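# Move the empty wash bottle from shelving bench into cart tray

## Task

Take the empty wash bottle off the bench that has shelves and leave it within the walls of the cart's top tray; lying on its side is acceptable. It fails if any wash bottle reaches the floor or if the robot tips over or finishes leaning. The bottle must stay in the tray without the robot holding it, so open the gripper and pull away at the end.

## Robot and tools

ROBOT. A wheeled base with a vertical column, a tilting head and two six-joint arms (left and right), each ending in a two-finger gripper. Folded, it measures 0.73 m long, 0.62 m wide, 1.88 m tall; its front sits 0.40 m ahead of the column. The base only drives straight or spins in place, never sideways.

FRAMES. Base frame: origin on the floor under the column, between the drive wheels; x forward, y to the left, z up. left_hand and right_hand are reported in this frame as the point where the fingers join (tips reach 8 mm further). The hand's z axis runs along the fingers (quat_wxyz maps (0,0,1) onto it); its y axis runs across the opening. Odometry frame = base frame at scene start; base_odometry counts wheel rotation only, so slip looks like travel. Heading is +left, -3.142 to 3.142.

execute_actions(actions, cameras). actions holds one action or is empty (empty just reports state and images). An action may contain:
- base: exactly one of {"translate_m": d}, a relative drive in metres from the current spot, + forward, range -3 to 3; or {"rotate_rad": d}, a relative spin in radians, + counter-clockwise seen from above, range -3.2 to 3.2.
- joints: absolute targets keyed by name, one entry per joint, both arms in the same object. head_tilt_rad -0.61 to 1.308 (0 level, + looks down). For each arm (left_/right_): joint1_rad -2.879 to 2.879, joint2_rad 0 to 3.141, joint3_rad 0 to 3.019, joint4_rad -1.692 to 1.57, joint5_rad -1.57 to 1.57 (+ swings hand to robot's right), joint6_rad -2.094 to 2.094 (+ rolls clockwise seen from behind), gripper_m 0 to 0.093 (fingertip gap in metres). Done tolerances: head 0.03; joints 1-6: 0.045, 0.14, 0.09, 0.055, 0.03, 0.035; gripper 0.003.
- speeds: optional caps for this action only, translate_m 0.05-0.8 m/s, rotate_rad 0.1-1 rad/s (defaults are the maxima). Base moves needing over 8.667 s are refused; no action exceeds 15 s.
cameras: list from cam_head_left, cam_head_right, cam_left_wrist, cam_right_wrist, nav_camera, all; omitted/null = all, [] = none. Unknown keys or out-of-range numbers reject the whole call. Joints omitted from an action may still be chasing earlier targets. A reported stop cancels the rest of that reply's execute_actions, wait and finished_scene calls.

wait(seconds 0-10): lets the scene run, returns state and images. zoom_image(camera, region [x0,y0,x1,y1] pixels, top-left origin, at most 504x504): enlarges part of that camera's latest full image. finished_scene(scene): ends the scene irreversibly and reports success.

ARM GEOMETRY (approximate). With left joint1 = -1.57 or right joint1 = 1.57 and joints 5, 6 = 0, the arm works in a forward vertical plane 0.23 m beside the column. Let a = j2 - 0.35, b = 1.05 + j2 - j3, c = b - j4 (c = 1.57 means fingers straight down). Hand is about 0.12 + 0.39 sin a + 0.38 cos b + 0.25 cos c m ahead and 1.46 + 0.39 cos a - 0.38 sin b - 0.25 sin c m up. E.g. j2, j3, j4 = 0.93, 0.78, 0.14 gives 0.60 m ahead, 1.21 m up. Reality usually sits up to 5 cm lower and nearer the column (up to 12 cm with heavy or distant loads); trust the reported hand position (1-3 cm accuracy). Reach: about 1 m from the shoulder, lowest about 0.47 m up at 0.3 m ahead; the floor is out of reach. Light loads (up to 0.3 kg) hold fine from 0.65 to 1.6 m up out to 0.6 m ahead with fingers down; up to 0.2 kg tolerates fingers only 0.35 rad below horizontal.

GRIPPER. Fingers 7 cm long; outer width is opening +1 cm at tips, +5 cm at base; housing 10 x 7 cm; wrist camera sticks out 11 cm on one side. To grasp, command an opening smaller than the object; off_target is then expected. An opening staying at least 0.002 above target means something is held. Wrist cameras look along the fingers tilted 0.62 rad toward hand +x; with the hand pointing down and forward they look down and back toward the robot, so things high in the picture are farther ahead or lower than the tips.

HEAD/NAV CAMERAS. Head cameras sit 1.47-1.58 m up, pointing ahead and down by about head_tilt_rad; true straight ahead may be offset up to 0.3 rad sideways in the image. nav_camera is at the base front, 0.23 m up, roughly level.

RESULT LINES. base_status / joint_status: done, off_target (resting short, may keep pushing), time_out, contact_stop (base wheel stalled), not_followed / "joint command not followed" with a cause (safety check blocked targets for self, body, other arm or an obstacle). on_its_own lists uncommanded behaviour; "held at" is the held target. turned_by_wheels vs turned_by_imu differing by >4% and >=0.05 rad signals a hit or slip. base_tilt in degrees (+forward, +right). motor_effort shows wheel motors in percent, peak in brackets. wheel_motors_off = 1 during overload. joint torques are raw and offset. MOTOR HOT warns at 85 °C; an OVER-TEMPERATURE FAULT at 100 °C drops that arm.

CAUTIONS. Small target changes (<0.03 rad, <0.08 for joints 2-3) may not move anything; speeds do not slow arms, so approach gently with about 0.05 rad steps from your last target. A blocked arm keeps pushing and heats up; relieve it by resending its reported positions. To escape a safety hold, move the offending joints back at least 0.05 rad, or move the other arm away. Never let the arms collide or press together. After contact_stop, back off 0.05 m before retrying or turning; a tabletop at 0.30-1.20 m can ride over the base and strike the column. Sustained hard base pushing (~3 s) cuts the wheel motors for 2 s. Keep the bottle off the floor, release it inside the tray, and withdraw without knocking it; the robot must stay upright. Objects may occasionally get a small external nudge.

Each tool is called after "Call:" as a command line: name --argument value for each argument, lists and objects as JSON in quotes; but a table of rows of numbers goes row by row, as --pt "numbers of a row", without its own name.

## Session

Call:
execute_actions --actions '[{"joints":{"head_tilt_rad":0.3}}]'

Scene clock: 0.90 s.
Joint torques (N m, as the arm reports them, + toward a larger angle): left_arm=[-0.73 -7.32 -1.   -1.32 -0.03 -0.06] | right_arm=[-0.47 -5.58 -0.88 -1.48  0.09  0.13]
base_odometry: x=+0.000 y=+0.000 heading=+0.000 (m, m, rad; odometry frame)
turned_by_wheels: +0.000 (rad since the last result)
turned_by_imu: +0.000 (rad since the last result)
base_tilt: forward=-0.1 right=+0.2 (deg)
base_status: not commanded
joint_positions: head_tilt_rad=+0.319 left_joint1_rad=-1.566 left_joint2_rad=+0.921 left_joint3_rad=+0.416 left_joint4_rad=-0.912 left_joint5_rad=-0.044 left_joint6_rad=-0.085 left_gripper_m=+0.095 right_joint1_rad=+1.549 right_joint2_rad=+0.877 right_joint3_rad=+0.380 right_joint4_rad=-0.965 right_joint5_rad=+0.048 right_joint6_rad=+0.069 right_gripper_m=+0.095
joint_status: all done
wheel_motors_off: 0
motor_effort: left_wheel=+2(2) right_wheel=+2(3) (%)
left_hand: x=+0.1488 y=+0.2333 z=+1.2434 quat_wxyz=(+0.431, +0.031, -0.901, -0.040) (m; base frame)
right_hand: x=+0.1306 y=-0.2380 z=+1.2613 quat_wxyz=(+0.451, -0.029, -0.891, +0.043) (m; base frame)
pictures: cam_head_left, cam_head_right, cam_left_wrist, cam_right_wrist, nav_camera
Images, in order (width x height): cam_head_left 672x504, cam_head_right 672x504, cam_left_wrist 504x504, cam_right_wrist 504x504, nav_camera 672x504.

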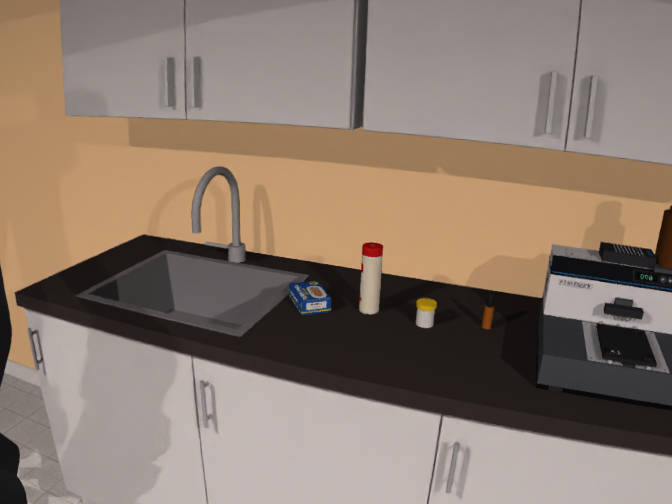

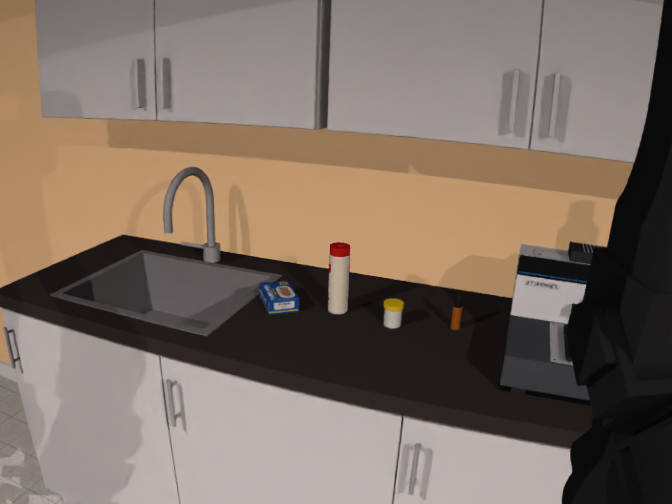

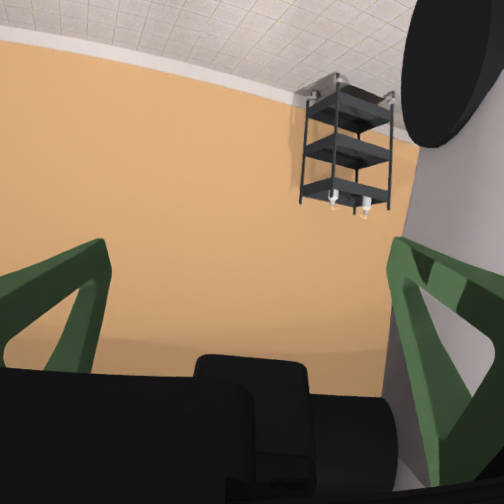

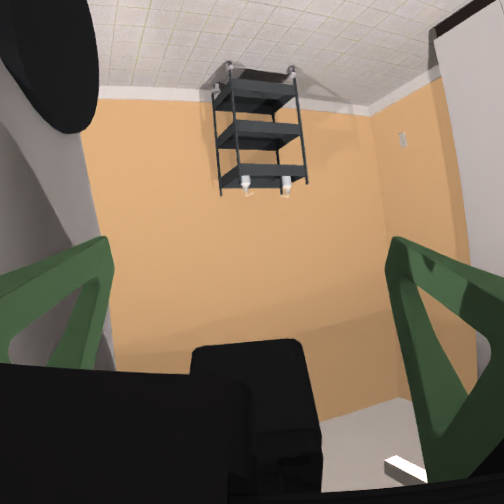

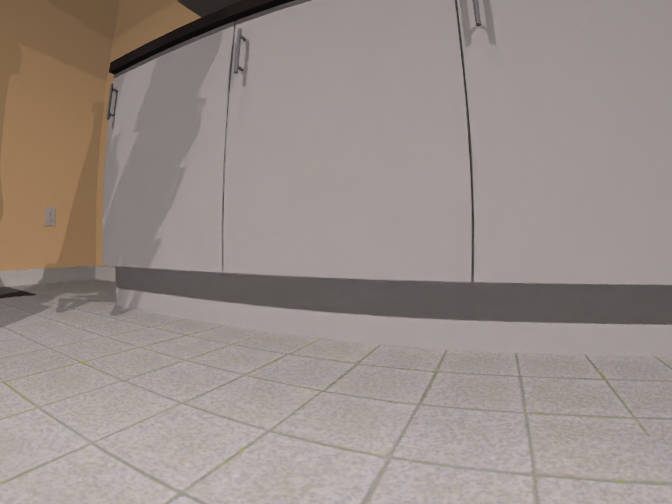

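Bench is to the left.

Call:
execute_actions --actions '[{"base":{"rotate_rad":1.2}}]' --cameras '["cam_head_left","nav_camera"]'

Scene clock: 7.43 s.
Joint torques (N m, as the arm reports them, + toward a larger angle): left_arm=[-0.52 -7.54 -0.82 -1.4  -0.06 -0.08] | right_arm=[-0.36 -5.34 -0.83 -1.47  0.11  0.1 ]
base_odometry: x=+0.000 y=+0.000 heading=+1.200 (m, m, rad; odometry frame)
turned_by_wheels: +1.200 (rad since the last result)
turned_by_imu: +1.186 (rad since the last result)
base_tilt: forward=-0.1 right=+0.3 (deg)
base_status: done
joint_positions: head_tilt_rad=+0.319 left_joint1_rad=-1.566 left_joint2_rad=+0.921 left_joint3_rad=+0.416 left_joint4_rad=-0.912 left_joint5_rad=-0.044 left_joint6_rad=-0.085 left_gripper_m=+0.095 right_joint1_rad=+1.549 right_joint2_rad=+0.877 right_joint3_rad=+0.380 right_joint4_rad=-0.965 right_joint5_rad=+0.048 right_joint6_rad=+0.069 right_gripper_m=+0.095
joint_status: not commanded
wheel_motors_off: 0
motor_effort: left_wheel=+0(30) right_wheel=+0(34) (%)
left_hand: x=+0.1488 y=+0.2333 z=+1.2434 quat_wxyz=(+0.431, +0.031, -0.901, -0.040) (m; base frame)
right_hand: x=+0.1306 y=-0.2380 z=+1.2613 quat_wxyz=(+0.451, -0.029, -0.891, +0.043) (m; base frame)
pictures: cam_head_left, nav_camera
Images, in order (width x height): cam_head_left 672x504, nav_camera 672x504.

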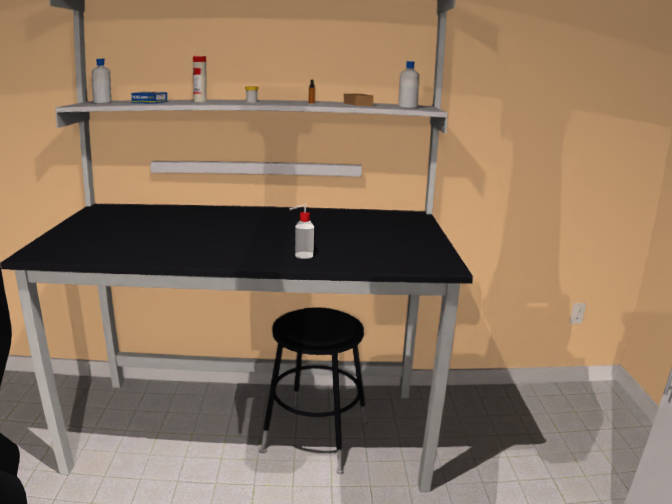

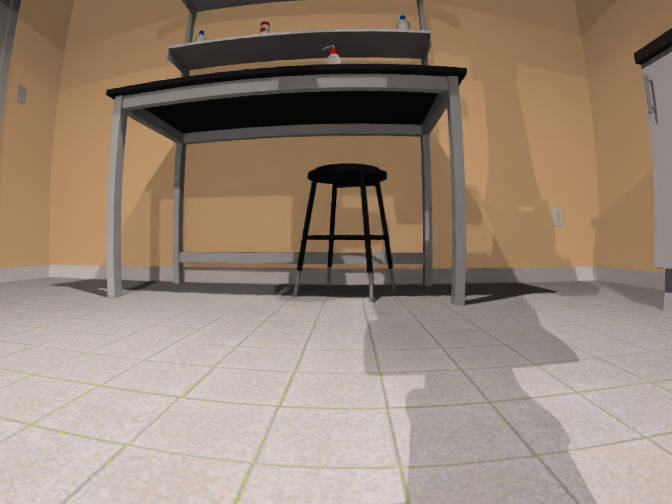

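Call:
execute_actions --actions '[{"base":{"rotate_rad":0.14},"joints":{"right_joint1_rad":1.57,"right_joint2_rad":1.72,"right_joint3_rad":1.36,"right_joint4_rad":0.91,"right_joint5_rad":0.0,"right_joint6_rad":0.0}}]' --cameras '[]'

Call:
execute_actions --actions '[{"base":{"translate_m":0.8},"joints":{"head_tilt_rad":0.6}}]' --cameras '["cam_head_left","cam_right_wrist","nav_camera"]'

Scene clock: 17.57 s.
Joint torques (N m, as the arm reports them, + toward a larger angle): left_arm=[-0.47 -7.15 -1.01 -1.29 -0.05 -0.04] | right_arm=[  0.41 -18.72   4.05   2.73  -0.06  -0.03]
base_odometry: x=+0.000 y=+0.000 heading=+1.339 (m, m, rad; odometry frame)
turned_by_wheels: +0.140 (rad since the last result)
turned_by_imu: +0.139 (rad since the last result)
base_tilt: forward=-0.1 right=+0.2 (deg)
base_status: done
joint_positions: head_tilt_rad=+0.319 left_joint1_rad=-1.566 left_joint2_rad=+0.921 left_joint3_rad=+0.416 left_joint4_rad=-0.912 left_joint5_rad=-0.044 left_joint6_rad=-0.085 left_gripper_m=+0.095 right_joint1_rad=+1.561 right_joint2_rad=+1.724 right_joint3_rad=+1.356 right_joint4_rad=+0.886 right_joint5_rad=+0.004 right_joint6_rad=+0.011 right_gripper_m=+0.095
joint_status: all done
wheel_motors_off: 0
motor_effort: left_wheel=-1(23) right_wheel=+1(30) (%)
left_hand: x=+0.1488 y=+0.2333 z=+1.2434 quat_wxyz=(+0.431, +0.031, -0.901, -0.040) (m; base frame)
right_hand: x=+0.7730 y=-0.2334 z=+1.0285 quat_wxyz=(-0.498, -0.006, -0.867, +0.004) (m; base frame)
pictures: none
No camera images: the call's "cameras" was empty. Leave "cameras" out to get every camera's image.

Scene clock: 20.47 s.
Joint torques (N m, as the arm reports them, + toward a larger angle): left_arm=[-0.34 -6.55 -1.16 -1.36 -0.03 -0.05] | right_arm=[  0.5  -18.27   3.87   2.75  -0.05  -0.04]
base_odometry: x=+0.183 y=+0.779 heading=+1.339 (m, m, rad; odometry frame)
turned_by_wheels: +0.000 (rad since the last result)
turned_by_imu: +0.001 (rad since the last result)
base_tilt: forward=-0.1 right=+0.2 (deg)
base_status: done
joint_positions: head_tilt_rad=+0.604 left_joint1_rad=-1.566 left_joint2_rad=+0.921 left_joint3_rad=+0.418 left_joint4_rad=-0.912 left_joint5_rad=-0.044 left_joint6_rad=-0.085 left_gripper_m=+0.095 right_joint1_rad=+1.561 right_joint2_rad=+1.723 right_joint3_rad=+1.357 right_joint4_rad=+0.886 right_joint5_rad=+0.004 right_joint6_rad=+0.011 right_gripper_m=+0.095
joint_status: all done
wheel_motors_off: 0
motor_effort: left_wheel=+0(43) right_wheel=+0(53) (%)
left_hand: x=+0.1500 y=+0.2333 z=+1.2429 quat_wxyz=(+0.430, +0.031, -0.902, -0.040) (m; base frame)
right_hand: x=+0.7736 y=-0.2334 z=+1.0290 quat_wxyz=(-0.498, -0.006, -0.867, +0.004) (m; base frame)
pictures: cam_head_left, cam_right_wrist, nav_camera
Images, in order (width x height): cam_head_left 672x504, cam_right_wrist 504x504, nav_camera 672x504.

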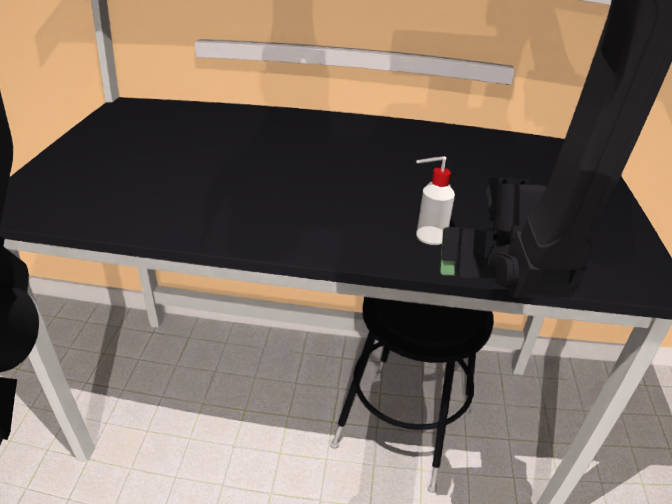

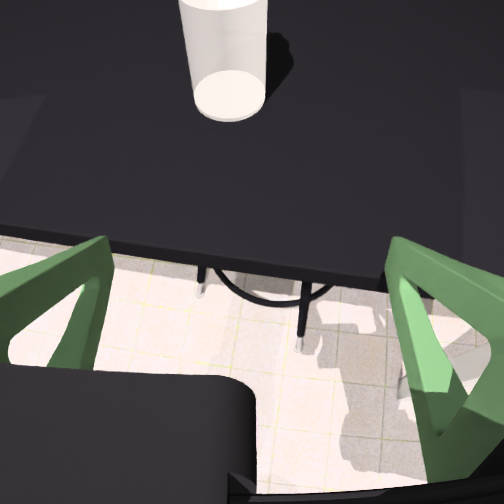

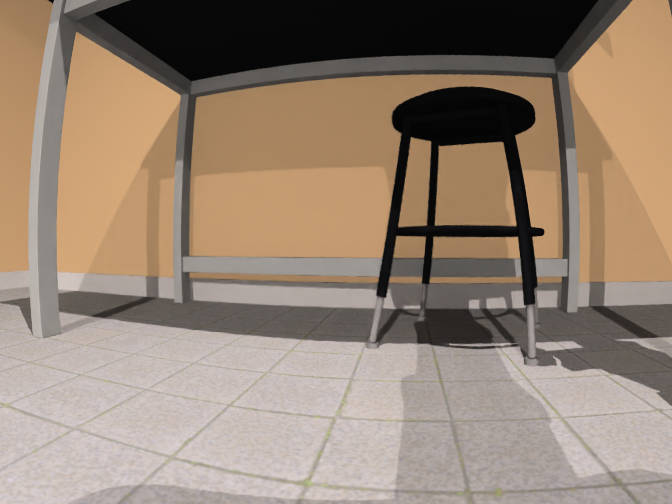

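Call:
execute_actions --actions '[{"base":{"rotate_rad":0.02},"joints":{"right_joint2_rad":1.85,"right_joint3_rad":1.36,"right_joint4_rad":1.04}}]' --cameras '[]'

Call:
execute_actions --actions '[{"base":{"translate_m":0.22},"speeds":{"translate_m":0.2}}]' --cameras '["cam_right_wrist"]'

Scene clock: 31.00 s.
Joint torques (N m, as the arm reports them, + toward a larger angle): left_arm=[-0.46 -7.35 -1.18 -1.34 -0.03 -0.06] | right_arm=[ -0.43 -18.09   2.74   2.62  -0.03  -0.02]
base_odometry: x=+0.183 y=+0.779 heading=+1.358 (m, m, rad; odometry frame)
turned_by_wheels: +0.019 (rad since the last result)
turned_by_imu: +0.019 (rad since the last result)
base_tilt: forward=+0.0 right=+0.1 (deg)
base_status: done
joint_positions: head_tilt_rad=+0.604 left_joint1_rad=-1.566 left_joint2_rad=+0.921 left_joint3_rad=+0.418 left_joint4_rad=-0.912 left_joint5_rad=-0.044 left_joint6_rad=-0.085 left_gripper_m=+0.095 right_joint1_rad=+1.567 right_joint2_rad=+1.863 right_joint3_rad=+1.354 right_joint4_rad=+1.017 right_joint5_rad=+0.003 right_joint6_rad=+0.011 right_gripper_m=+0.095
joint_status: all done
wheel_motors_off: 0
motor_effort: left_wheel=-1(35) right_wheel=+1(41) (%)
left_hand: x=+0.1500 y=+0.2333 z=+1.2429 quat_wxyz=(+0.430, +0.031, -0.902, -0.040) (m; base frame)
right_hand: x=+0.7245 y=-0.2287 z=+0.9686 quat_wxyz=(-0.493, -0.006, -0.870, +0.000) (m; base frame)
pictures: none
No camera images: the call's "cameras" was empty. Leave "cameras" out to get every camera's image.

Scene clock: 33.03 s.
Joint torques (N m, as the arm reports them, + toward a larger angle): left_arm=[-0.63 -7.26 -1.   -1.34 -0.02 -0.06] | right_arm=[ -0.25 -17.99   2.62   2.77  -0.04  -0.02]
base_odometry: x=+0.230 y=+0.994 heading=+1.358 (m, m, rad; odometry frame)
turned_by_wheels: +0.001 (rad since the last result)
turned_by_imu: +0.001 (rad since the last result)
base_tilt: forward=-0.1 right=+0.1 (deg)
base_status: done
joint_positions: head_tilt_rad=+0.604 left_joint1_rad=-1.566 left_joint2_rad=+0.921 left_joint3_rad=+0.416 left_joint4_rad=-0.912 left_joint5_rad=-0.044 left_joint6_rad=-0.085 left_gripper_m=+0.095 right_joint1_rad=+1.567 right_joint2_rad=+1.860 right_joint3_rad=+1.357 right_joint4_rad=+1.017 right_joint5_rad=+0.003 right_joint6_rad=+0.011 right_gripper_m=+0.095
joint_status: not commanded
wheel_motors_off: 0
motor_effort: left_wheel=+1(47) right_wheel=-1(39) (%)
left_hand: x=+0.1490 y=+0.2333 z=+1.2433 quat_wxyz=(+0.430, +0.031, -0.901, -0.040) (m; base frame)
right_hand: x=+0.7274 y=-0.2287 z=+0.9709 quat_wxyz=(-0.496, -0.006, -0.869, +0.000) (m; base frame)
pictures: cam_right_wrist
Images, in order (width x height): cam_right_wrist 504x504.

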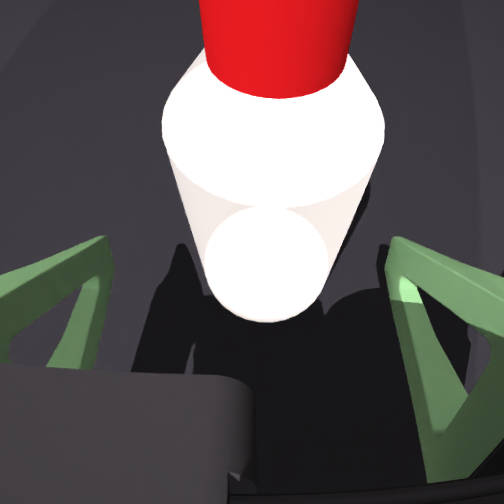

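Call:
execute_actions --actions '[{"base":{"translate_m":0.045},"speeds":{"translate_m":0.1}}]' --cameras '[]'

Call:
execute_actions --actions '[{"joints":{"right_gripper_m":0.04}}]' --cameras '["cam_right_wrist"]'

Call:
execute_actions --actions '[{"joints":{"right_joint2_rad":1.65,"right_joint3_rad":1.36,"right_joint4_rad":0.84}}]' --cameras '["cam_head_left"]'

Scene clock: 46.73 s.
Joint torques (N m, as the arm reports them, + toward a larger angle): left_arm=[-0.47 -7.84 -1.31 -1.34 -0.03 -0.06] | right_arm=[ -0.25 -17.88   2.59   2.66  -0.06  -0.04]
base_odometry: x=+0.239 y=+1.038 heading=+1.359 (m, m, rad; odometry frame)
turned_by_wheels: +0.000 (rad since the last result)
turned_by_imu: +0.001 (rad since the last result)
base_tilt: forward=-0.1 right=+0.2 (deg)
base_status: done
joint_positions: head_tilt_rad=+0.604 left_joint1_rad=-1.566 left_joint2_rad=+0.921 left_joint3_rad=+0.417 left_joint4_rad=-0.912 left_joint5_rad=-0.044 left_joint6_rad=-0.085 left_gripper_m=+0.095 right_joint1_rad=+1.567 right_joint2_rad=+1.859 right_joint3_rad=+1.357 right_joint4_rad=+1.017 right_joint5_rad=+0.003 right_joint6_rad=+0.011 right_gripper_m=+0.095
joint_status: not commanded
wheel_motors_off: 0
motor_effort: left_wheel=+0(36) right_wheel=+0(36) (%)
left_hand: x=+0.1494 y=+0.2333 z=+1.2431 quat_wxyz=(+0.430, +0.031, -0.901, -0.040) (m; base frame)
right_hand: x=+0.7279 y=-0.2287 z=+0.9716 quat_wxyz=(-0.496, -0.006, -0.868, +0.000) (m; base frame)
pictures: none
No camera images: the call's "cameras" was empty. Leave "cameras" out to get every camera's image.

Scene clock: 47.33 s.
Joint torques (N m, as the arm reports them, + toward a larger angle): left_arm=[-0.58 -7.12 -1.16 -1.4  -0.04 -0.07] | right_arm=[ -0.07 -17.85   2.51   2.69  -0.03  -0.05]
base_odometry: x=+0.239 y=+1.038 heading=+1.359 (m, m, rad; odometry frame)
turned_by_wheels: +0.000 (rad since the last result)
turned_by_imu: +0.000 (rad since the last result)
base_tilt: forward=-0.1 right=+0.3 (deg)
base_status: not commanded
joint_positions: head_tilt_rad=+0.604 left_joint1_rad=-1.566 left_joint2_rad=+0.921 left_joint3_rad=+0.417 left_joint4_rad=-0.912 left_joint5_rad=-0.044 left_joint6_rad=-0.085 left_gripper_m=+0.095 right_joint1_rad=+1.567 right_joint2_rad=+1.859 right_joint3_rad=+1.357 right_joint4_rad=+1.017 right_joint5_rad=+0.003 right_joint6_rad=+0.011 right_gripper_m=+0.054
joint_status: right_gripper_m off_target (ended at +0.054, target +0.040)
wheel_motors_off: 0
motor_effort: left_wheel=+0(0) right_wheel=+0(1) (%)
left_hand: x=+0.1494 y=+0.2333 z=+1.2431 quat_wxyz=(+0.430, +0.031, -0.901, -0.040) (m; base frame)
right_hand: x=+0.7279 y=-0.2286 z=+0.9716 quat_wxyz=(-0.496, -0.006, -0.868, +0.000) (m; base frame)
pictures: cam_right_wrist
Images, in order (width x height): cam_right_wrist 504x504.

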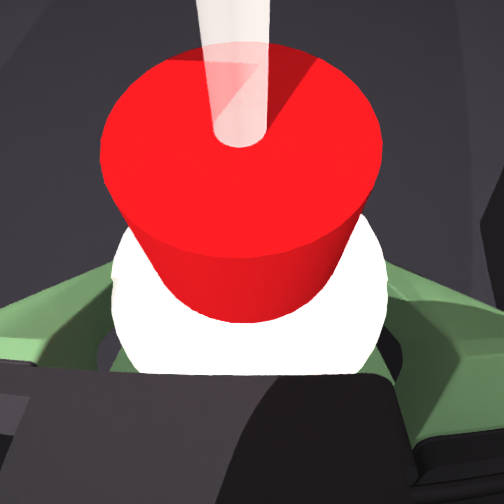

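Scene clock: 48.60 s.
Joint torques (N m, as the arm reports them, + toward a larger angle): left_arm=[-0.43 -7.37 -1.23 -1.37 -0.02 -0.07] | right_arm=[ -0.23 -17.88   4.51   1.08  -0.02  -0.04]
base_odometry: x=+0.239 y=+1.038 heading=+1.359 (m, m, rad; odometry frame)
turned_by_wheels: +0.000 (rad since the last result)
turned_by_imu: +0.000 (rad since the last result)
base_tilt: forward=-0.1 right=+0.2 (deg)
base_status: not commanded
joint_positions: head_tilt_rad=+0.604 left_joint1_rad=-1.566 left_joint2_rad=+0.921 left_joint3_rad=+0.417 left_joint4_rad=-0.912 left_joint5_rad=-0.044 left_joint6_rad=-0.085 left_gripper_m=+0.095 right_joint1_rad=+1.567 right_joint2_rad=+1.640 right_joint3_rad=+1.360 right_joint4_rad=+0.856 right_joint5_rad=+0.003 right_joint6_rad=+0.011 right_gripper_m=+0.054
joint_status: all done
wheel_motors_off: 0
motor_effort: left_wheel=+0(1) right_wheel=+0(1) (%)
left_hand: x=+0.1494 y=+0.2333 z=+1.2431 quat_wxyz=(+0.430, +0.031, -0.901, -0.040) (m; base frame)
right_hand: x=+0.8053 y=-0.2284 z=+1.0791 quat_wxyz=(-0.523, -0.005, -0.853, +0.000) (m; base frame)
pictures: cam_head_left
Images, in order (width x height): cam_head_left 672x504.

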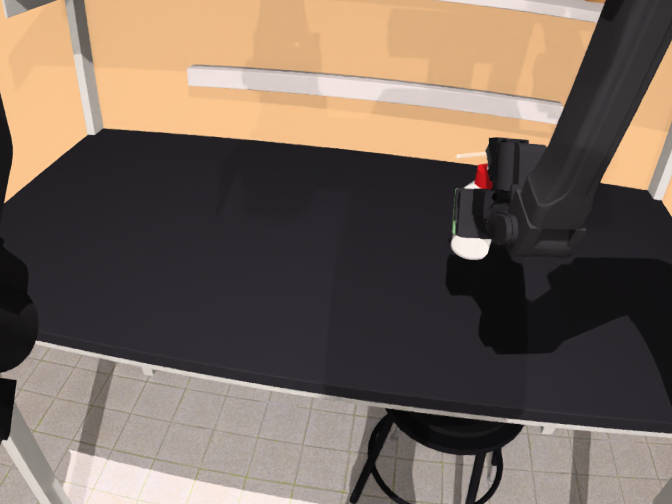

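Call:
execute_actions --actions '[{"base":{"translate_m":-0.5},"joints":{"head_tilt_rad":0.4}}]' --cameras '[]'

Call:
execute_actions --actions '[{"base":{"rotate_rad":2.0},"speeds":{"rotate_rad":0.7}}]' --cameras '["cam_head_left","nav_camera"]'

Scene clock: 57.77 s.
Joint torques (N m, as the arm reports them, + toward a larger angle): left_arm=[-0.63 -7.38 -0.82 -1.5  -0.04 -0.07] | right_arm=[  0.08 -17.81   4.82   1.11  -0.01  -0.03]
base_odometry: x=+0.134 y=+0.549 heading=+1.360 (m, m, rad; odometry frame)
turned_by_wheels: +0.001 (rad since the last result)
turned_by_imu: +0.002 (rad since the last result)
base_tilt: forward=-0.1 right=+0.2 (deg)
base_status: done
joint_positions: head_tilt_rad=+0.418 left_joint1_rad=-1.566 left_joint2_rad=+0.921 left_joint3_rad=+0.414 left_joint4_rad=-0.912 left_joint5_rad=-0.044 left_joint6_rad=-0.085 left_gripper_m=+0.095 right_joint1_rad=+1.567 right_joint2_rad=+1.642 right_joint3_rad=+1.354 right_joint4_rad=+0.856 right_joint5_rad=+0.003 right_joint6_rad=+0.011 right_gripper_m=+0.054
joint_status: all done
wheel_motors_off: 0
motor_effort: left_wheel=+0(47) right_wheel=-1(45) (%)
left_hand: x=+0.1478 y=+0.2333 z=+1.2437 quat_wxyz=(+0.431, +0.031, -0.901, -0.040) (m; base frame)
right_hand: x=+0.8020 y=-0.2284 z=+1.0762 quat_wxyz=(-0.520, -0.005, -0.854, +0.000) (m; base frame)
pictures: none
No camera images: the call's "cameras" was empty. Leave "cameras" out to get every camera's image.

Scene clock: 61.63 s.
Joint torques (N m, as the arm reports them, + toward a larger angle): left_arm=[-0.73 -6.95 -0.79 -1.28 -0.03 -0.05] | right_arm=[ -0.22 -18.04   4.98   1.06   0.    -0.03]
base_odometry: x=+0.134 y=+0.549 heading=-2.924 (m, m, rad; odometry frame)
turned_by_wheels: +2.000 (rad since the last result)
turned_by_imu: +1.979 (rad since the last result)
base_tilt: forward=-0.1 right=+0.2 (deg)
base_status: done
joint_positions: head_tilt_rad=+0.418 left_joint1_rad=-1.566 left_joint2_rad=+0.921 left_joint3_rad=+0.414 left_joint4_rad=-0.912 left_joint5_rad=-0.044 left_joint6_rad=-0.085 left_gripper_m=+0.095 right_joint1_rad=+1.567 right_joint2_rad=+1.642 right_joint3_rad=+1.354 right_joint4_rad=+0.856 right_joint5_rad=+0.003 right_joint6_rad=+0.011 right_gripper_m=+0.054
joint_status: not commanded
wheel_motors_off: 0
motor_effort: left_wheel=+0(37) right_wheel=+0(44) (%)
left_hand: x=+0.1478 y=+0.2333 z=+1.2437 quat_wxyz=(+0.431, +0.031, -0.901, -0.040) (m; base frame)
right_hand: x=+0.8020 y=-0.2284 z=+1.0762 quat_wxyz=(-0.520, -0.005, -0.854, +0.000) (m; base frame)
pictures: cam_head_left, nav_camera
Images, in order (width x height): cam_head_left 672x504, nav_camera 672x504.

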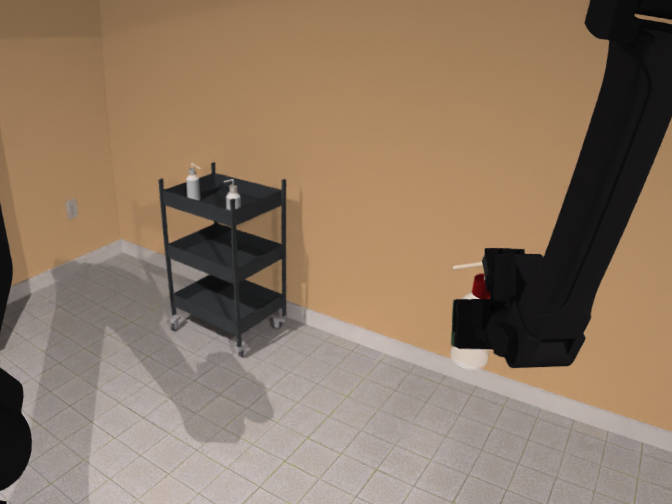

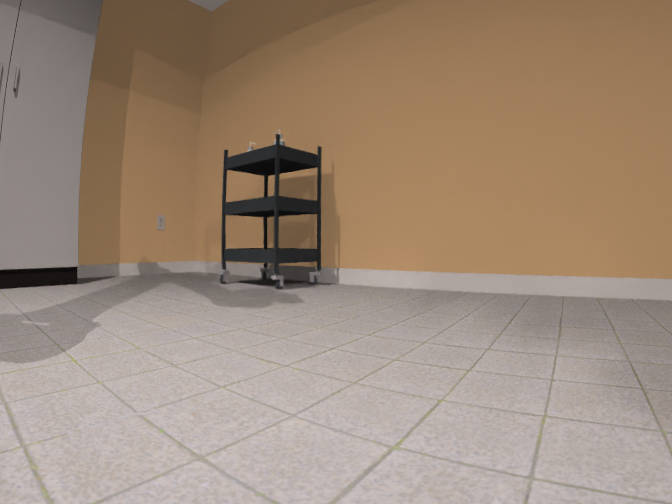

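Call:
execute_actions --actions '[{"base":{"rotate_rad":-0.755}}]' --cameras '[]'

Call:
execute_actions --actions '[{"base":{"translate_m":1.157},"speeds":{"translate_m":0.5}}]' --cameras '["cam_head_left"]'

Call:
execute_actions --actions '[{"base":{"rotate_rad":1.455}}]' --cameras '[]'

Call:
execute_actions --actions '[{"base":{"translate_m":0.9},"speeds":{"translate_m":0.5},"joints":{"head_tilt_rad":0.7}}]' --cameras '["cam_head_left","nav_camera"]'

Scene clock: 103.53 s.
Joint torques (N m, as the arm reports them, + toward a larger angle): left_arm=[-0.4  -7.37 -1.03 -1.43 -0.03 -0.06] | right_arm=[ -0.09 -18.39   4.78   1.17  -0.01  -0.04]
base_odometry: x=+0.134 y=+0.549 heading=+2.605 (m, m, rad; odometry frame)
turned_by_wheels: -0.754 (rad since the last result)
turned_by_imu: -0.747 (rad since the last result)
base_tilt: forward=-0.2 right=+0.2 (deg)
base_status: done
joint_positions: head_tilt_rad=+0.418 left_joint1_rad=-1.566 left_joint2_rad=+0.921 left_joint3_rad=+0.416 left_joint4_rad=-0.912 left_joint5_rad=-0.044 left_joint6_rad=-0.085 left_gripper_m=+0.095 right_joint1_rad=+1.568 right_joint2_rad=+1.642 right_joint3_rad=+1.354 right_joint4_rad=+0.856 right_joint5_rad=+0.003 right_joint6_rad=+0.011 right_gripper_m=+0.054
joint_status: not commanded
wheel_motors_off: 0
motor_effort: left_wheel=+0(21) right_wheel=-2(25) (%)
left_hand: x=+0.1486 y=+0.2333 z=+1.2434 quat_wxyz=(+0.431, +0.031, -0.901, -0.040) (m; base frame)
right_hand: x=+0.8020 y=-0.2282 z=+1.0762 quat_wxyz=(-0.520, -0.005, -0.854, +0.000) (m; base frame)
pictures: none
No camera images: the call's "cameras" was empty. Leave "cameras" out to get every camera's image.

Scene clock: 107.27 s.
Joint torques (N m, as the arm reports them, + toward a larger angle): left_arm=[-0.57 -7.41 -1.04 -1.31 -0.02 -0.08] | right_arm=[ -0.36 -18.18   4.98   1.13   0.01   0.  ]
base_odometry: x=-0.861 y=+1.141 heading=+2.605 (m, m, rad; odometry frame)
turned_by_wheels: +0.000 (rad since the last result)
turned_by_imu: +0.002 (rad since the last result)
base_tilt: forward=+0.0 right=+0.2 (deg)
base_status: done
joint_positions: head_tilt_rad=+0.418 left_joint1_rad=-1.566 left_joint2_rad=+0.921 left_joint3_rad=+0.417 left_joint4_rad=-0.912 left_joint5_rad=-0.044 left_joint6_rad=-0.085 left_gripper_m=+0.095 right_joint1_rad=+1.568 right_joint2_rad=+1.642 right_joint3_rad=+1.354 right_joint4_rad=+0.856 right_joint5_rad=+0.003 right_joint6_rad=+0.011 right_gripper_m=+0.054
joint_status: not commanded
wheel_motors_off: 0
motor_effort: left_wheel=+0(50) right_wheel=-1(42) (%)
left_hand: x=+0.1494 y=+0.2333 z=+1.2431 quat_wxyz=(+0.430, +0.031, -0.901, -0.040) (m; base frame)
right_hand: x=+0.8016 y=-0.2282 z=+1.0758 quat_wxyz=(-0.519, -0.005, -0.855, +0.000) (m; base frame)
pictures: cam_head_left
Images, in order (width x height): cam_head_left 672x504.

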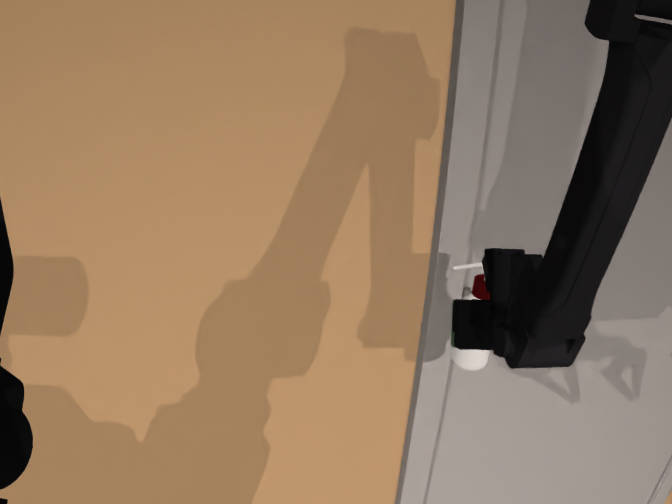

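Scene clock: 110.03 s.
Joint torques (N m, as the arm reports them, + toward a larger angle): left_arm=[-0.51 -6.85 -1.12 -1.28 -0.01 -0.08] | right_arm=[ -0.54 -18.13   4.99   1.14  -0.02  -0.07]
base_odometry: x=-0.861 y=+1.141 heading=-2.223 (m, m, rad; odometry frame)
turned_by_wheels: +1.455 (rad since the last result)
turned_by_imu: +1.439 (rad since the last result)
base_tilt: forward=-0.2 right=+0.3 (deg)
base_status: done
joint_positions: head_tilt_rad=+0.418 left_joint1_rad=-1.566 left_joint2_rad=+0.921 left_joint3_rad=+0.417 left_joint4_rad=-0.912 left_joint5_rad=-0.044 left_joint6_rad=-0.085 left_gripper_m=+0.095 right_joint1_rad=+1.568 right_joint2_rad=+1.642 right_joint3_rad=+1.354 right_joint4_rad=+0.856 right_joint5_rad=+0.003 right_joint6_rad=+0.011 right_gripper_m=+0.054
joint_status: not commanded
wheel_motors_off: 0
motor_effort: left_wheel=-1(37) right_wheel=+0(39) (%)
left_hand: x=+0.1494 y=+0.2333 z=+1.2431 quat_wxyz=(+0.430, +0.031, -0.901, -0.040) (m; base frame)
right_hand: x=+0.8016 y=-0.2282 z=+1.0758 quat_wxyz=(-0.519, -0.005, -0.855, +0.000) (m; base frame)
pictures: none
No camera images: the call's "cameras" was empty. Leave "cameras" out to get every camera's image.

Scene clock: 113.37 s.
Joint torques (N m, as the arm reports them, + toward a larger angle): left_arm=[-0.44 -7.65 -1.18 -1.39 -0.05 -0.05] | right_arm=[ -0.11 -18.21   4.98   1.06  -0.01  -0.04]
base_odometry: x=-1.407 y=+0.425 heading=-2.223 (m, m, rad; odometry frame)
turned_by_wheels: +0.001 (rad since the last result)
turned_by_imu: +0.002 (rad since the last result)
base_tilt: forward=-0.1 right=+0.2 (deg)
base_status: done
joint_positions: head_tilt_rad=+0.703 left_joint1_rad=-1.566 left_joint2_rad=+0.921 left_joint3_rad=+0.416 left_joint4_rad=-0.912 left_joint5_rad=-0.044 left_joint6_rad=-0.085 left_gripper_m=+0.095 right_joint1_rad=+1.568 right_joint2_rad=+1.643 right_joint3_rad=+1.353 right_joint4_rad=+0.856 right_joint5_rad=+0.003 right_joint6_rad=+0.011 right_gripper_m=+0.054
joint_status: all done
wheel_motors_off: 0
motor_effort: left_wheel=+0(46) right_wheel=-1(53) (%)
left_hand: x=+0.1488 y=+0.2333 z=+1.2434 quat_wxyz=(+0.431, +0.031, -0.901, -0.040) (m; base frame)
right_hand: x=+0.8010 y=-0.2282 z=+1.0751 quat_wxyz=(-0.519, -0.005, -0.855, +0.000) (m; base frame)
pictures: cam_head_left, nav_camera
Images, in order (width x height): cam_head_left 672x504, nav_camera 672x504.

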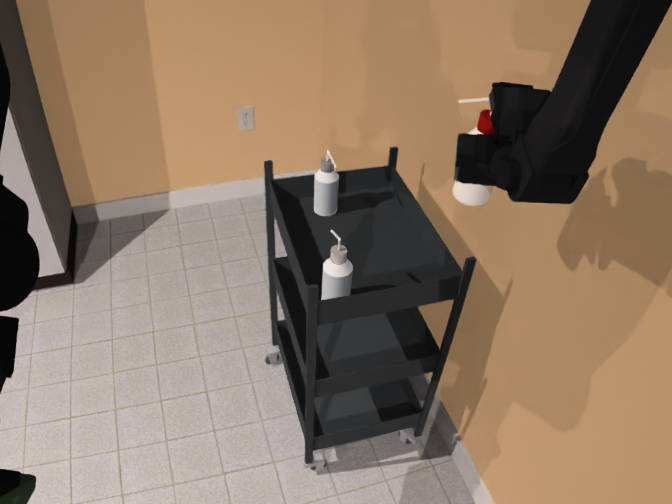

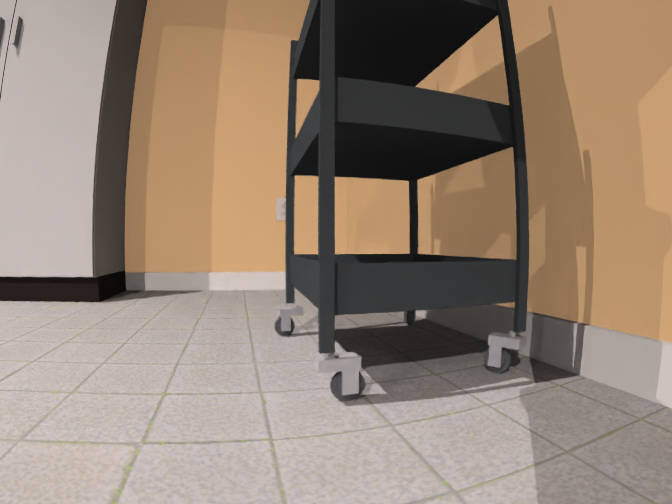

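Call:
execute_actions --actions '[{"base":{"rotate_rad":0.04}}]' --cameras '[]'

Call:
execute_actions --actions '[{"base":{"translate_m":0.33},"speeds":{"translate_m":0.25},"joints":{"head_tilt_rad":0.9}}]' --cameras '[]'

Call:
execute_actions --actions '[{"joints":{"right_joint2_rad":2.2,"right_joint3_rad":1.9,"right_joint4_rad":0.85}}]' --cameras '["cam_head_left","nav_camera"]'

Scene clock: 128.87 s.
Joint torques (N m, as the arm reports them, + toward a larger angle): left_arm=[-0.75 -7.17 -1.11 -1.32 -0.03 -0.07] | right_arm=[ -0.56 -18.49   4.93   1.14   0.    -0.02]
base_odometry: x=-1.407 y=+0.425 heading=-2.184 (m, m, rad; odometry frame)
turned_by_wheels: +0.039 (rad since the last result)
turned_by_imu: +0.038 (rad since the last result)
base_tilt: forward=-0.1 right=+0.2 (deg)
base_status: done
joint_positions: head_tilt_rad=+0.703 left_joint1_rad=-1.566 left_joint2_rad=+0.921 left_joint3_rad=+0.416 left_joint4_rad=-0.912 left_joint5_rad=-0.044 left_joint6_rad=-0.085 left_gripper_m=+0.095 right_joint1_rad=+1.569 right_joint2_rad=+1.643 right_joint3_rad=+1.353 right_joint4_rad=+0.856 right_joint5_rad=+0.003 right_joint6_rad=+0.011 right_gripper_m=+0.054
joint_status: not commanded
wheel_motors_off: 0
motor_effort: left_wheel=-1(35) right_wheel=+0(44) (%)
left_hand: x=+0.1486 y=+0.2333 z=+1.2434 quat_wxyz=(+0.431, +0.031, -0.901, -0.040) (m; base frame)
right_hand: x=+0.8010 y=-0.2271 z=+1.0751 quat_wxyz=(-0.519, -0.005, -0.855, -0.001) (m; base frame)
pictures: none
No camera images: the call's "cameras" was empty. Leave "cameras" out to get every camera's image.

Scene clock: 131.20 s.
Joint torques (N m, as the arm reports them, + toward a larger angle): left_arm=[-0.35 -7.6  -1.25 -1.32 -0.03 -0.07] | right_arm=[ -0.17 -18.54   5.17   1.11   0.01  -0.02]
base_odometry: x=-1.597 y=+0.155 heading=-2.183 (m, m, rad; odometry frame)
turned_by_wheels: +0.001 (rad since the last result)
turned_by_imu: +0.001 (rad since the last result)
base_tilt: forward=-0.1 right=+0.2 (deg)
base_status: done
joint_positions: head_tilt_rad=+0.901 left_joint1_rad=-1.566 left_joint2_rad=+0.921 left_joint3_rad=+0.417 left_joint4_rad=-0.912 left_joint5_rad=-0.044 left_joint6_rad=-0.085 left_gripper_m=+0.095 right_joint1_rad=+1.569 right_joint2_rad=+1.643 right_joint3_rad=+1.352 right_joint4_rad=+0.856 right_joint5_rad=+0.003 right_joint6_rad=+0.011 right_gripper_m=+0.054
joint_status: all done
wheel_motors_off: 0
motor_effort: left_wheel=+0(54) right_wheel=-1(37) (%)
left_hand: x=+0.1492 y=+0.2333 z=+1.2432 quat_wxyz=(+0.430, +0.031, -0.901, -0.040) (m; base frame)
right_hand: x=+0.8005 y=-0.2271 z=+1.0746 quat_wxyz=(-0.518, -0.005, -0.855, -0.001) (m; base frame)
pictures: none
No camera images: the call's "cameras" was empty. Leave "cameras" out to get every camera's image.

Scene clock: 132.83 s.
Joint torques (N m, as the arm reports them, + toward a larger angle): left_arm=[-0.43 -7.23 -1.25 -1.3  -0.02 -0.07] | right_arm=[ -0.09 -19.22   5.62   1.54  -0.02  -0.05]
base_odometry: x=-1.597 y=+0.155 heading=-2.183 (m, m, rad; odometry frame)
turned_by_wheels: +0.000 (rad since the last result)
turned_by_imu: +0.000 (rad since the last result)
base_tilt: forward=-0.1 right=+0.2 (deg)
base_status: not commanded
joint_positions: head_tilt_rad=+0.901 left_joint1_rad=-1.566 left_joint2_rad=+0.921 left_joint3_rad=+0.417 left_joint4_rad=-0.912 left_joint5_rad=-0.044 left_joint6_rad=-0.085 left_gripper_m=+0.095 right_joint1_rad=+1.569 right_joint2_rad=+2.209 right_joint3_rad=+1.883 right_joint4_rad=+0.856 right_joint5_rad=+0.003 right_joint6_rad=+0.011 right_gripper_m=+0.054
joint_status: all done
wheel_motors_off: 0
motor_effort: left_wheel=+0(1) right_wheel=-1(2) (%)
left_hand: x=+0.1492 y=+0.2333 z=+1.2432 quat_wxyz=(+0.430, +0.031, -0.901, -0.040) (m; base frame)
right_hand: x=+0.7812 y=-0.2274 z=+0.8492 quat_wxyz=(-0.503, -0.005, -0.864, -0.001) (m; base frame)
pictures: cam_head_left, nav_camera
Images, in order (width x height): cam_head_left 672x504, nav_camera 672x504.

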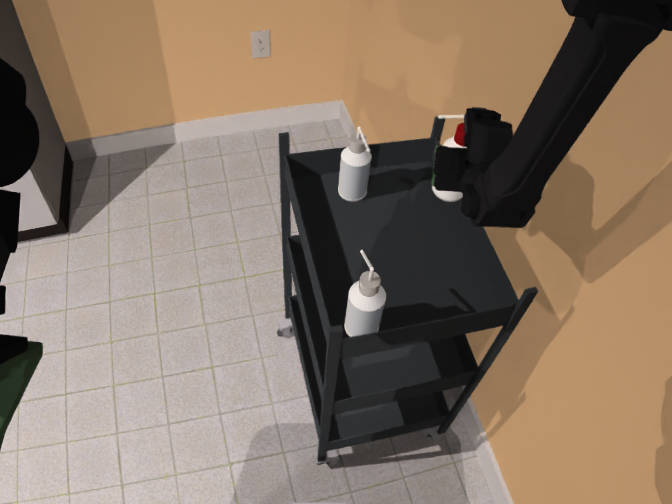

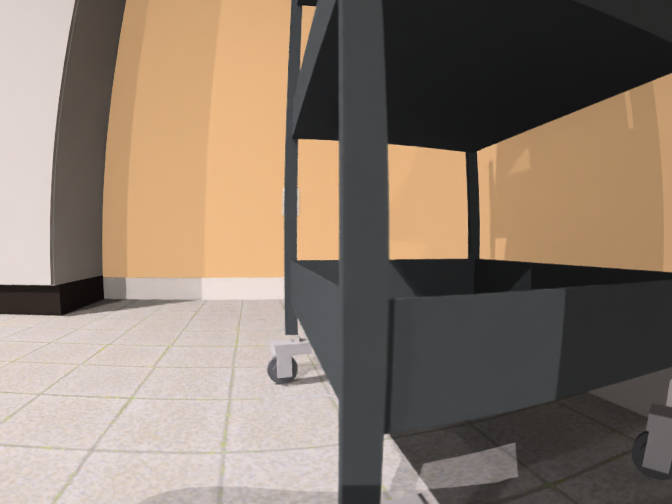

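Call:
execute_actions --actions '[{"base":{"translate_m":-0.1},"speeds":{"translate_m":0.1}}]' --cameras '["cam_head_left","cam_head_right"]'

Scene clock: 140.13 s.
Joint torques (N m, as the arm reports them, + toward a larger angle): left_arm=[-0.54 -7.37 -0.92 -1.16  0.01 -0.06] | right_arm=[ -0.37 -19.49   5.4    1.52  -0.02  -0.04]
base_odometry: x=-1.540 y=+0.237 heading=-2.184 (m, m, rad; odometry frame)
turned_by_wheels: +0.000 (rad since the last result)
turned_by_imu: +0.001 (rad since the last result)
base_tilt: forward=+0.0 right=+0.2 (deg)
base_status: done
joint_positions: head_tilt_rad=+0.902 left_joint1_rad=-1.566 left_joint2_rad=+0.921 left_joint3_rad=+0.415 left_joint4_rad=-0.912 left_joint5_rad=-0.044 left_joint6_rad=-0.085 left_gripper_m=+0.095 right_joint1_rad=+1.569 right_joint2_rad=+2.208 right_joint3_rad=+1.886 right_joint4_rad=+0.856 right_joint5_rad=+0.003 right_joint6_rad=+0.011 right_gripper_m=+0.054
joint_status: not commanded
wheel_motors_off: 0
motor_effort: left_wheel=+0(33) right_wheel=+0(39) (%)
left_hand: x=+0.1484 y=+0.2333 z=+1.2435 quat_wxyz=(+0.431, +0.031, -0.901, -0.040) (m; base frame)
right_hand: x=+0.7832 y=-0.2274 z=+0.8508 quat_wxyz=(-0.505, -0.005, -0.863, -0.001) (m; base frame)
pictures: cam_head_left, cam_head_right
Images, in order (width x height): cam_head_left 672x504, cam_head_right 672x504.

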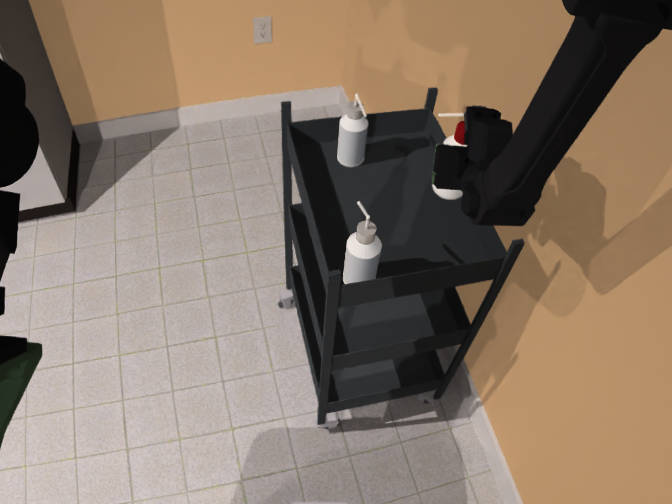

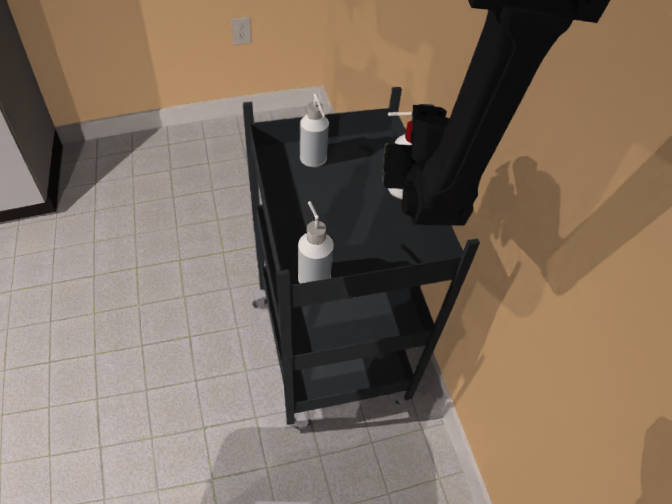

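Call:
execute_actions --actions '[{"base":{"rotate_rad":0.06},"speeds":{"rotate_rad":0.2}}]' --cameras '[]'

Call:
execute_actions --actions '[{"joints":{"right_joint2_rad":2.3,"right_joint3_rad":2.0,"right_joint4_rad":0.85}}]' --cameras '["cam_head_left"]'

Scene clock: 148.23 s.
Joint torques (N m, as the arm reports them, + toward a larger angle): left_arm=[-0.53 -7.24 -0.85 -1.47 -0.04 -0.08] | right_arm=[ -0.49 -19.57   5.28   1.55  -0.01  -0.03]
base_odometry: x=-1.540 y=+0.237 heading=-2.125 (m, m, rad; odometry frame)
turned_by_wheels: +0.059 (rad since the last result)
turned_by_imu: +0.058 (rad since the last result)
base_tilt: forward=+0.0 right=+0.2 (deg)
base_status: done
joint_positions: head_tilt_rad=+0.902 left_joint1_rad=-1.566 left_joint2_rad=+0.921 left_joint3_rad=+0.415 left_joint4_rad=-0.912 left_joint5_rad=-0.044 left_joint6_rad=-0.085 left_gripper_m=+0.095 right_joint1_rad=+1.570 right_joint2_rad=+2.208 right_joint3_rad=+1.886 right_joint4_rad=+0.856 right_joint5_rad=+0.003 right_joint6_rad=+0.011 right_gripper_m=+0.054
joint_status: not commanded
wheel_motors_off: 0
motor_effort: left_wheel=-1(36) right_wheel=+0(41) (%)
left_hand: x=+0.1484 y=+0.2333 z=+1.2435 quat_wxyz=(+0.431, +0.031, -0.901, -0.040) (m; base frame)
right_hand: x=+0.7832 y=-0.2267 z=+0.8507 quat_wxyz=(-0.505, -0.005, -0.863, -0.001) (m; base frame)
pictures: none
No camera images: the call's "cameras" was empty. Leave "cameras" out to get every camera's image.

Scene clock: 149.10 s.
Joint torques (N m, as the arm reports them, + toward a larger angle): left_arm=[-0.73 -7.3  -0.87 -1.45 -0.04 -0.05] | right_arm=[ -0.57 -18.02   5.35   1.51  -0.02  -0.06]
base_odometry: x=-1.540 y=+0.237 heading=-2.125 (m, m, rad; odometry frame)
turned_by_wheels: +0.000 (rad since the last result)
turned_by_imu: +0.000 (rad since the last result)
base_tilt: forward=+0.0 right=+0.2 (deg)
base_status: not commanded
joint_positions: head_tilt_rad=+0.902 left_joint1_rad=-1.566 left_joint2_rad=+0.921 left_joint3_rad=+0.415 left_joint4_rad=-0.912 left_joint5_rad=-0.044 left_joint6_rad=-0.085 left_gripper_m=+0.095 right_joint1_rad=+1.570 right_joint2_rad=+2.297 right_joint3_rad=+1.988 right_joint4_rad=+0.856 right_joint5_rad=+0.003 right_joint6_rad=+0.011 right_gripper_m=+0.054
joint_status: all done
wheel_motors_off: 0
motor_effort: left_wheel=-2(2) right_wheel=+1(1) (%)
left_hand: x=+0.1484 y=+0.2333 z=+1.2435 quat_wxyz=(+0.431, +0.031, -0.901, -0.040) (m; base frame)
right_hand: x=+0.7784 y=-0.2267 z=+0.8224 quat_wxyz=(-0.510, -0.005, -0.860, -0.001) (m; base frame)
pictures: cam_head_left
Images, in order (width x height): cam_head_left 672x504.

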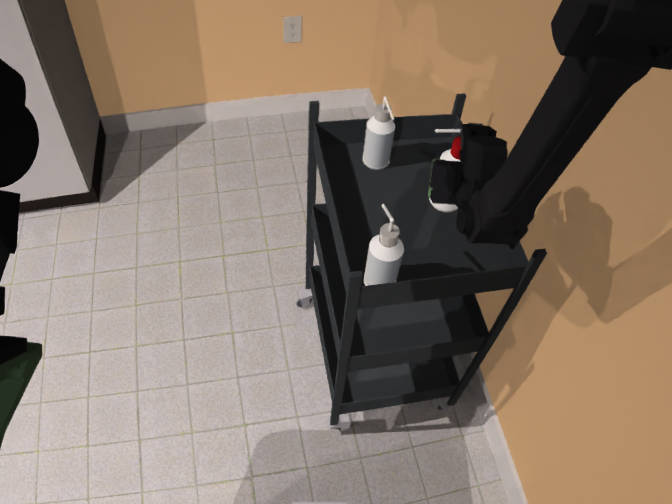

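Call:
execute_actions --actions '[{"joints":{"right_joint2_rad":2.4,"right_joint3_rad":2.1,"right_joint4_rad":0.85}}]' --cameras '["cam_head_left"]'

Scene clock: 154.70 s.
Joint torques (N m, as the arm reports them, + toward a larger angle): left_arm=[-0.93 -7.   -0.95 -1.32  0.   -0.07] | right_arm=[  0.19 -17.32   5.42   1.52  -0.01  -0.02]
base_odometry: x=-1.540 y=+0.237 heading=-2.125 (m, m, rad; odometry frame)
turned_by_wheels: +0.000 (rad since the last result)
turned_by_imu: +0.001 (rad since the last result)
base_tilt: forward=-0.1 right=+0.3 (deg)
base_status: not commanded
joint_positions: head_tilt_rad=+0.902 left_joint1_rad=-1.566 left_joint2_rad=+0.921 left_joint3_rad=+0.415 left_joint4_rad=-0.912 left_joint5_rad=-0.044 left_joint6_rad=-0.085 left_gripper_m=+0.095 right_joint1_rad=+1.570 right_joint2_rad=+2.402 right_joint3_rad=+2.087 right_joint4_rad=+0.856 right_joint5_rad=+0.003 right_joint6_rad=+0.011 right_gripper_m=+0.054
joint_status: all done
wheel_motors_off: 0
motor_effort: left_wheel=-3(2) right_wheel=+2(2) (%)
left_hand: x=+0.1484 y=+0.2333 z=+1.2435 quat_wxyz=(+0.431, +0.031, -0.901, -0.040) (m; base frame)
right_hand: x=+0.7582 y=-0.2267 z=+0.7836 quat_wxyz=(-0.507, -0.005, -0.862, -0.001) (m; base frame)
pictures: cam_head_left
Images, in order (width x height): cam_head_left 672x504.

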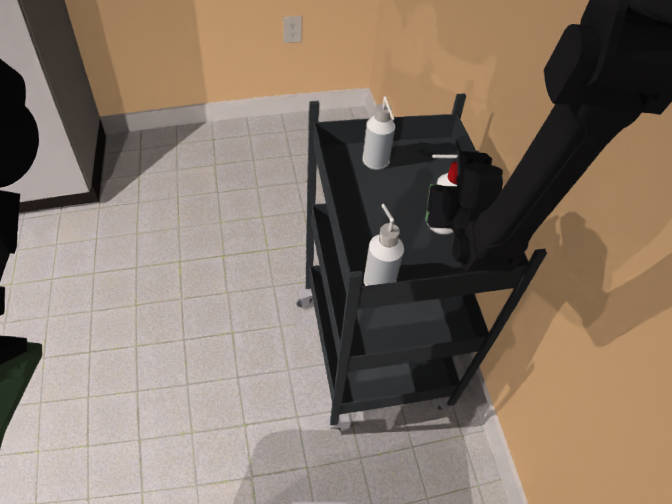

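Call:
execute_actions --actions '[{"joints":{"right_joint2_rad":2.48,"right_joint3_rad":2.2,"right_joint4_rad":0.83}}]' --cameras '["cam_head_left"]'

Scene clock: 163.00 s.
Joint torques (N m, as the arm reports them, + toward a larger angle): left_arm=[-0.74 -7.56 -0.87 -1.3  -0.04 -0.06] | right_arm=[ -0.13 -16.79   6.12   1.17  -0.01  -0.04]
base_odometry: x=-1.540 y=+0.237 heading=-2.125 (m, m, rad; odometry frame)
turned_by_wheels: +0.000 (rad since the last result)
turned_by_imu: +0.001 (rad since the last result)
base_tilt: forward=-0.1 right=+0.2 (deg)
base_status: not commanded
joint_positions: head_tilt_rad=+0.902 left_joint1_rad=-1.566 left_joint2_rad=+0.921 left_joint3_rad=+0.415 left_joint4_rad=-0.912 left_joint5_rad=-0.044 left_joint6_rad=-0.085 left_gripper_m=+0.095 right_joint1_rad=+1.570 right_joint2_rad=+2.473 right_joint3_rad=+2.181 right_joint4_rad=+0.846 right_joint5_rad=+0.003 right_joint6_rad=+0.011 right_gripper_m=+0.054
joint_status: all done
wheel_motors_off: 0
motor_effort: left_wheel=-2(3) right_wheel=+2(2) (%)
left_hand: x=+0.1484 y=+0.2333 z=+1.2435 quat_wxyz=(+0.431, +0.031, -0.901, -0.040) (m; base frame)
right_hand: x=+0.7548 y=-0.2268 z=+0.7646 quat_wxyz=(-0.513, -0.005, -0.858, -0.001) (m; base frame)
pictures: cam_head_left
Images, in order (width x height): cam_head_left 672x504.

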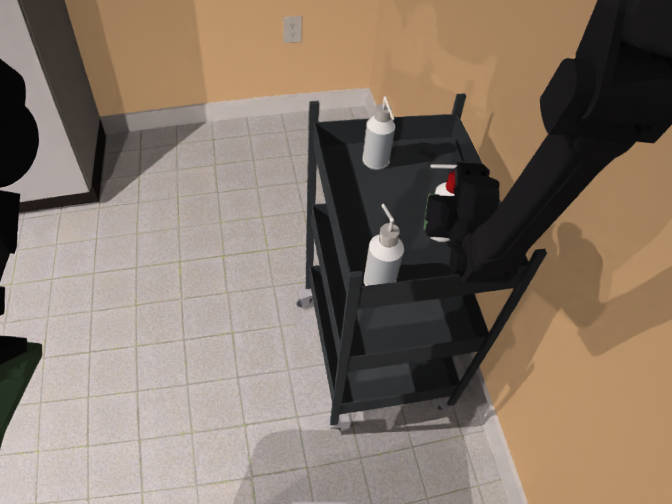

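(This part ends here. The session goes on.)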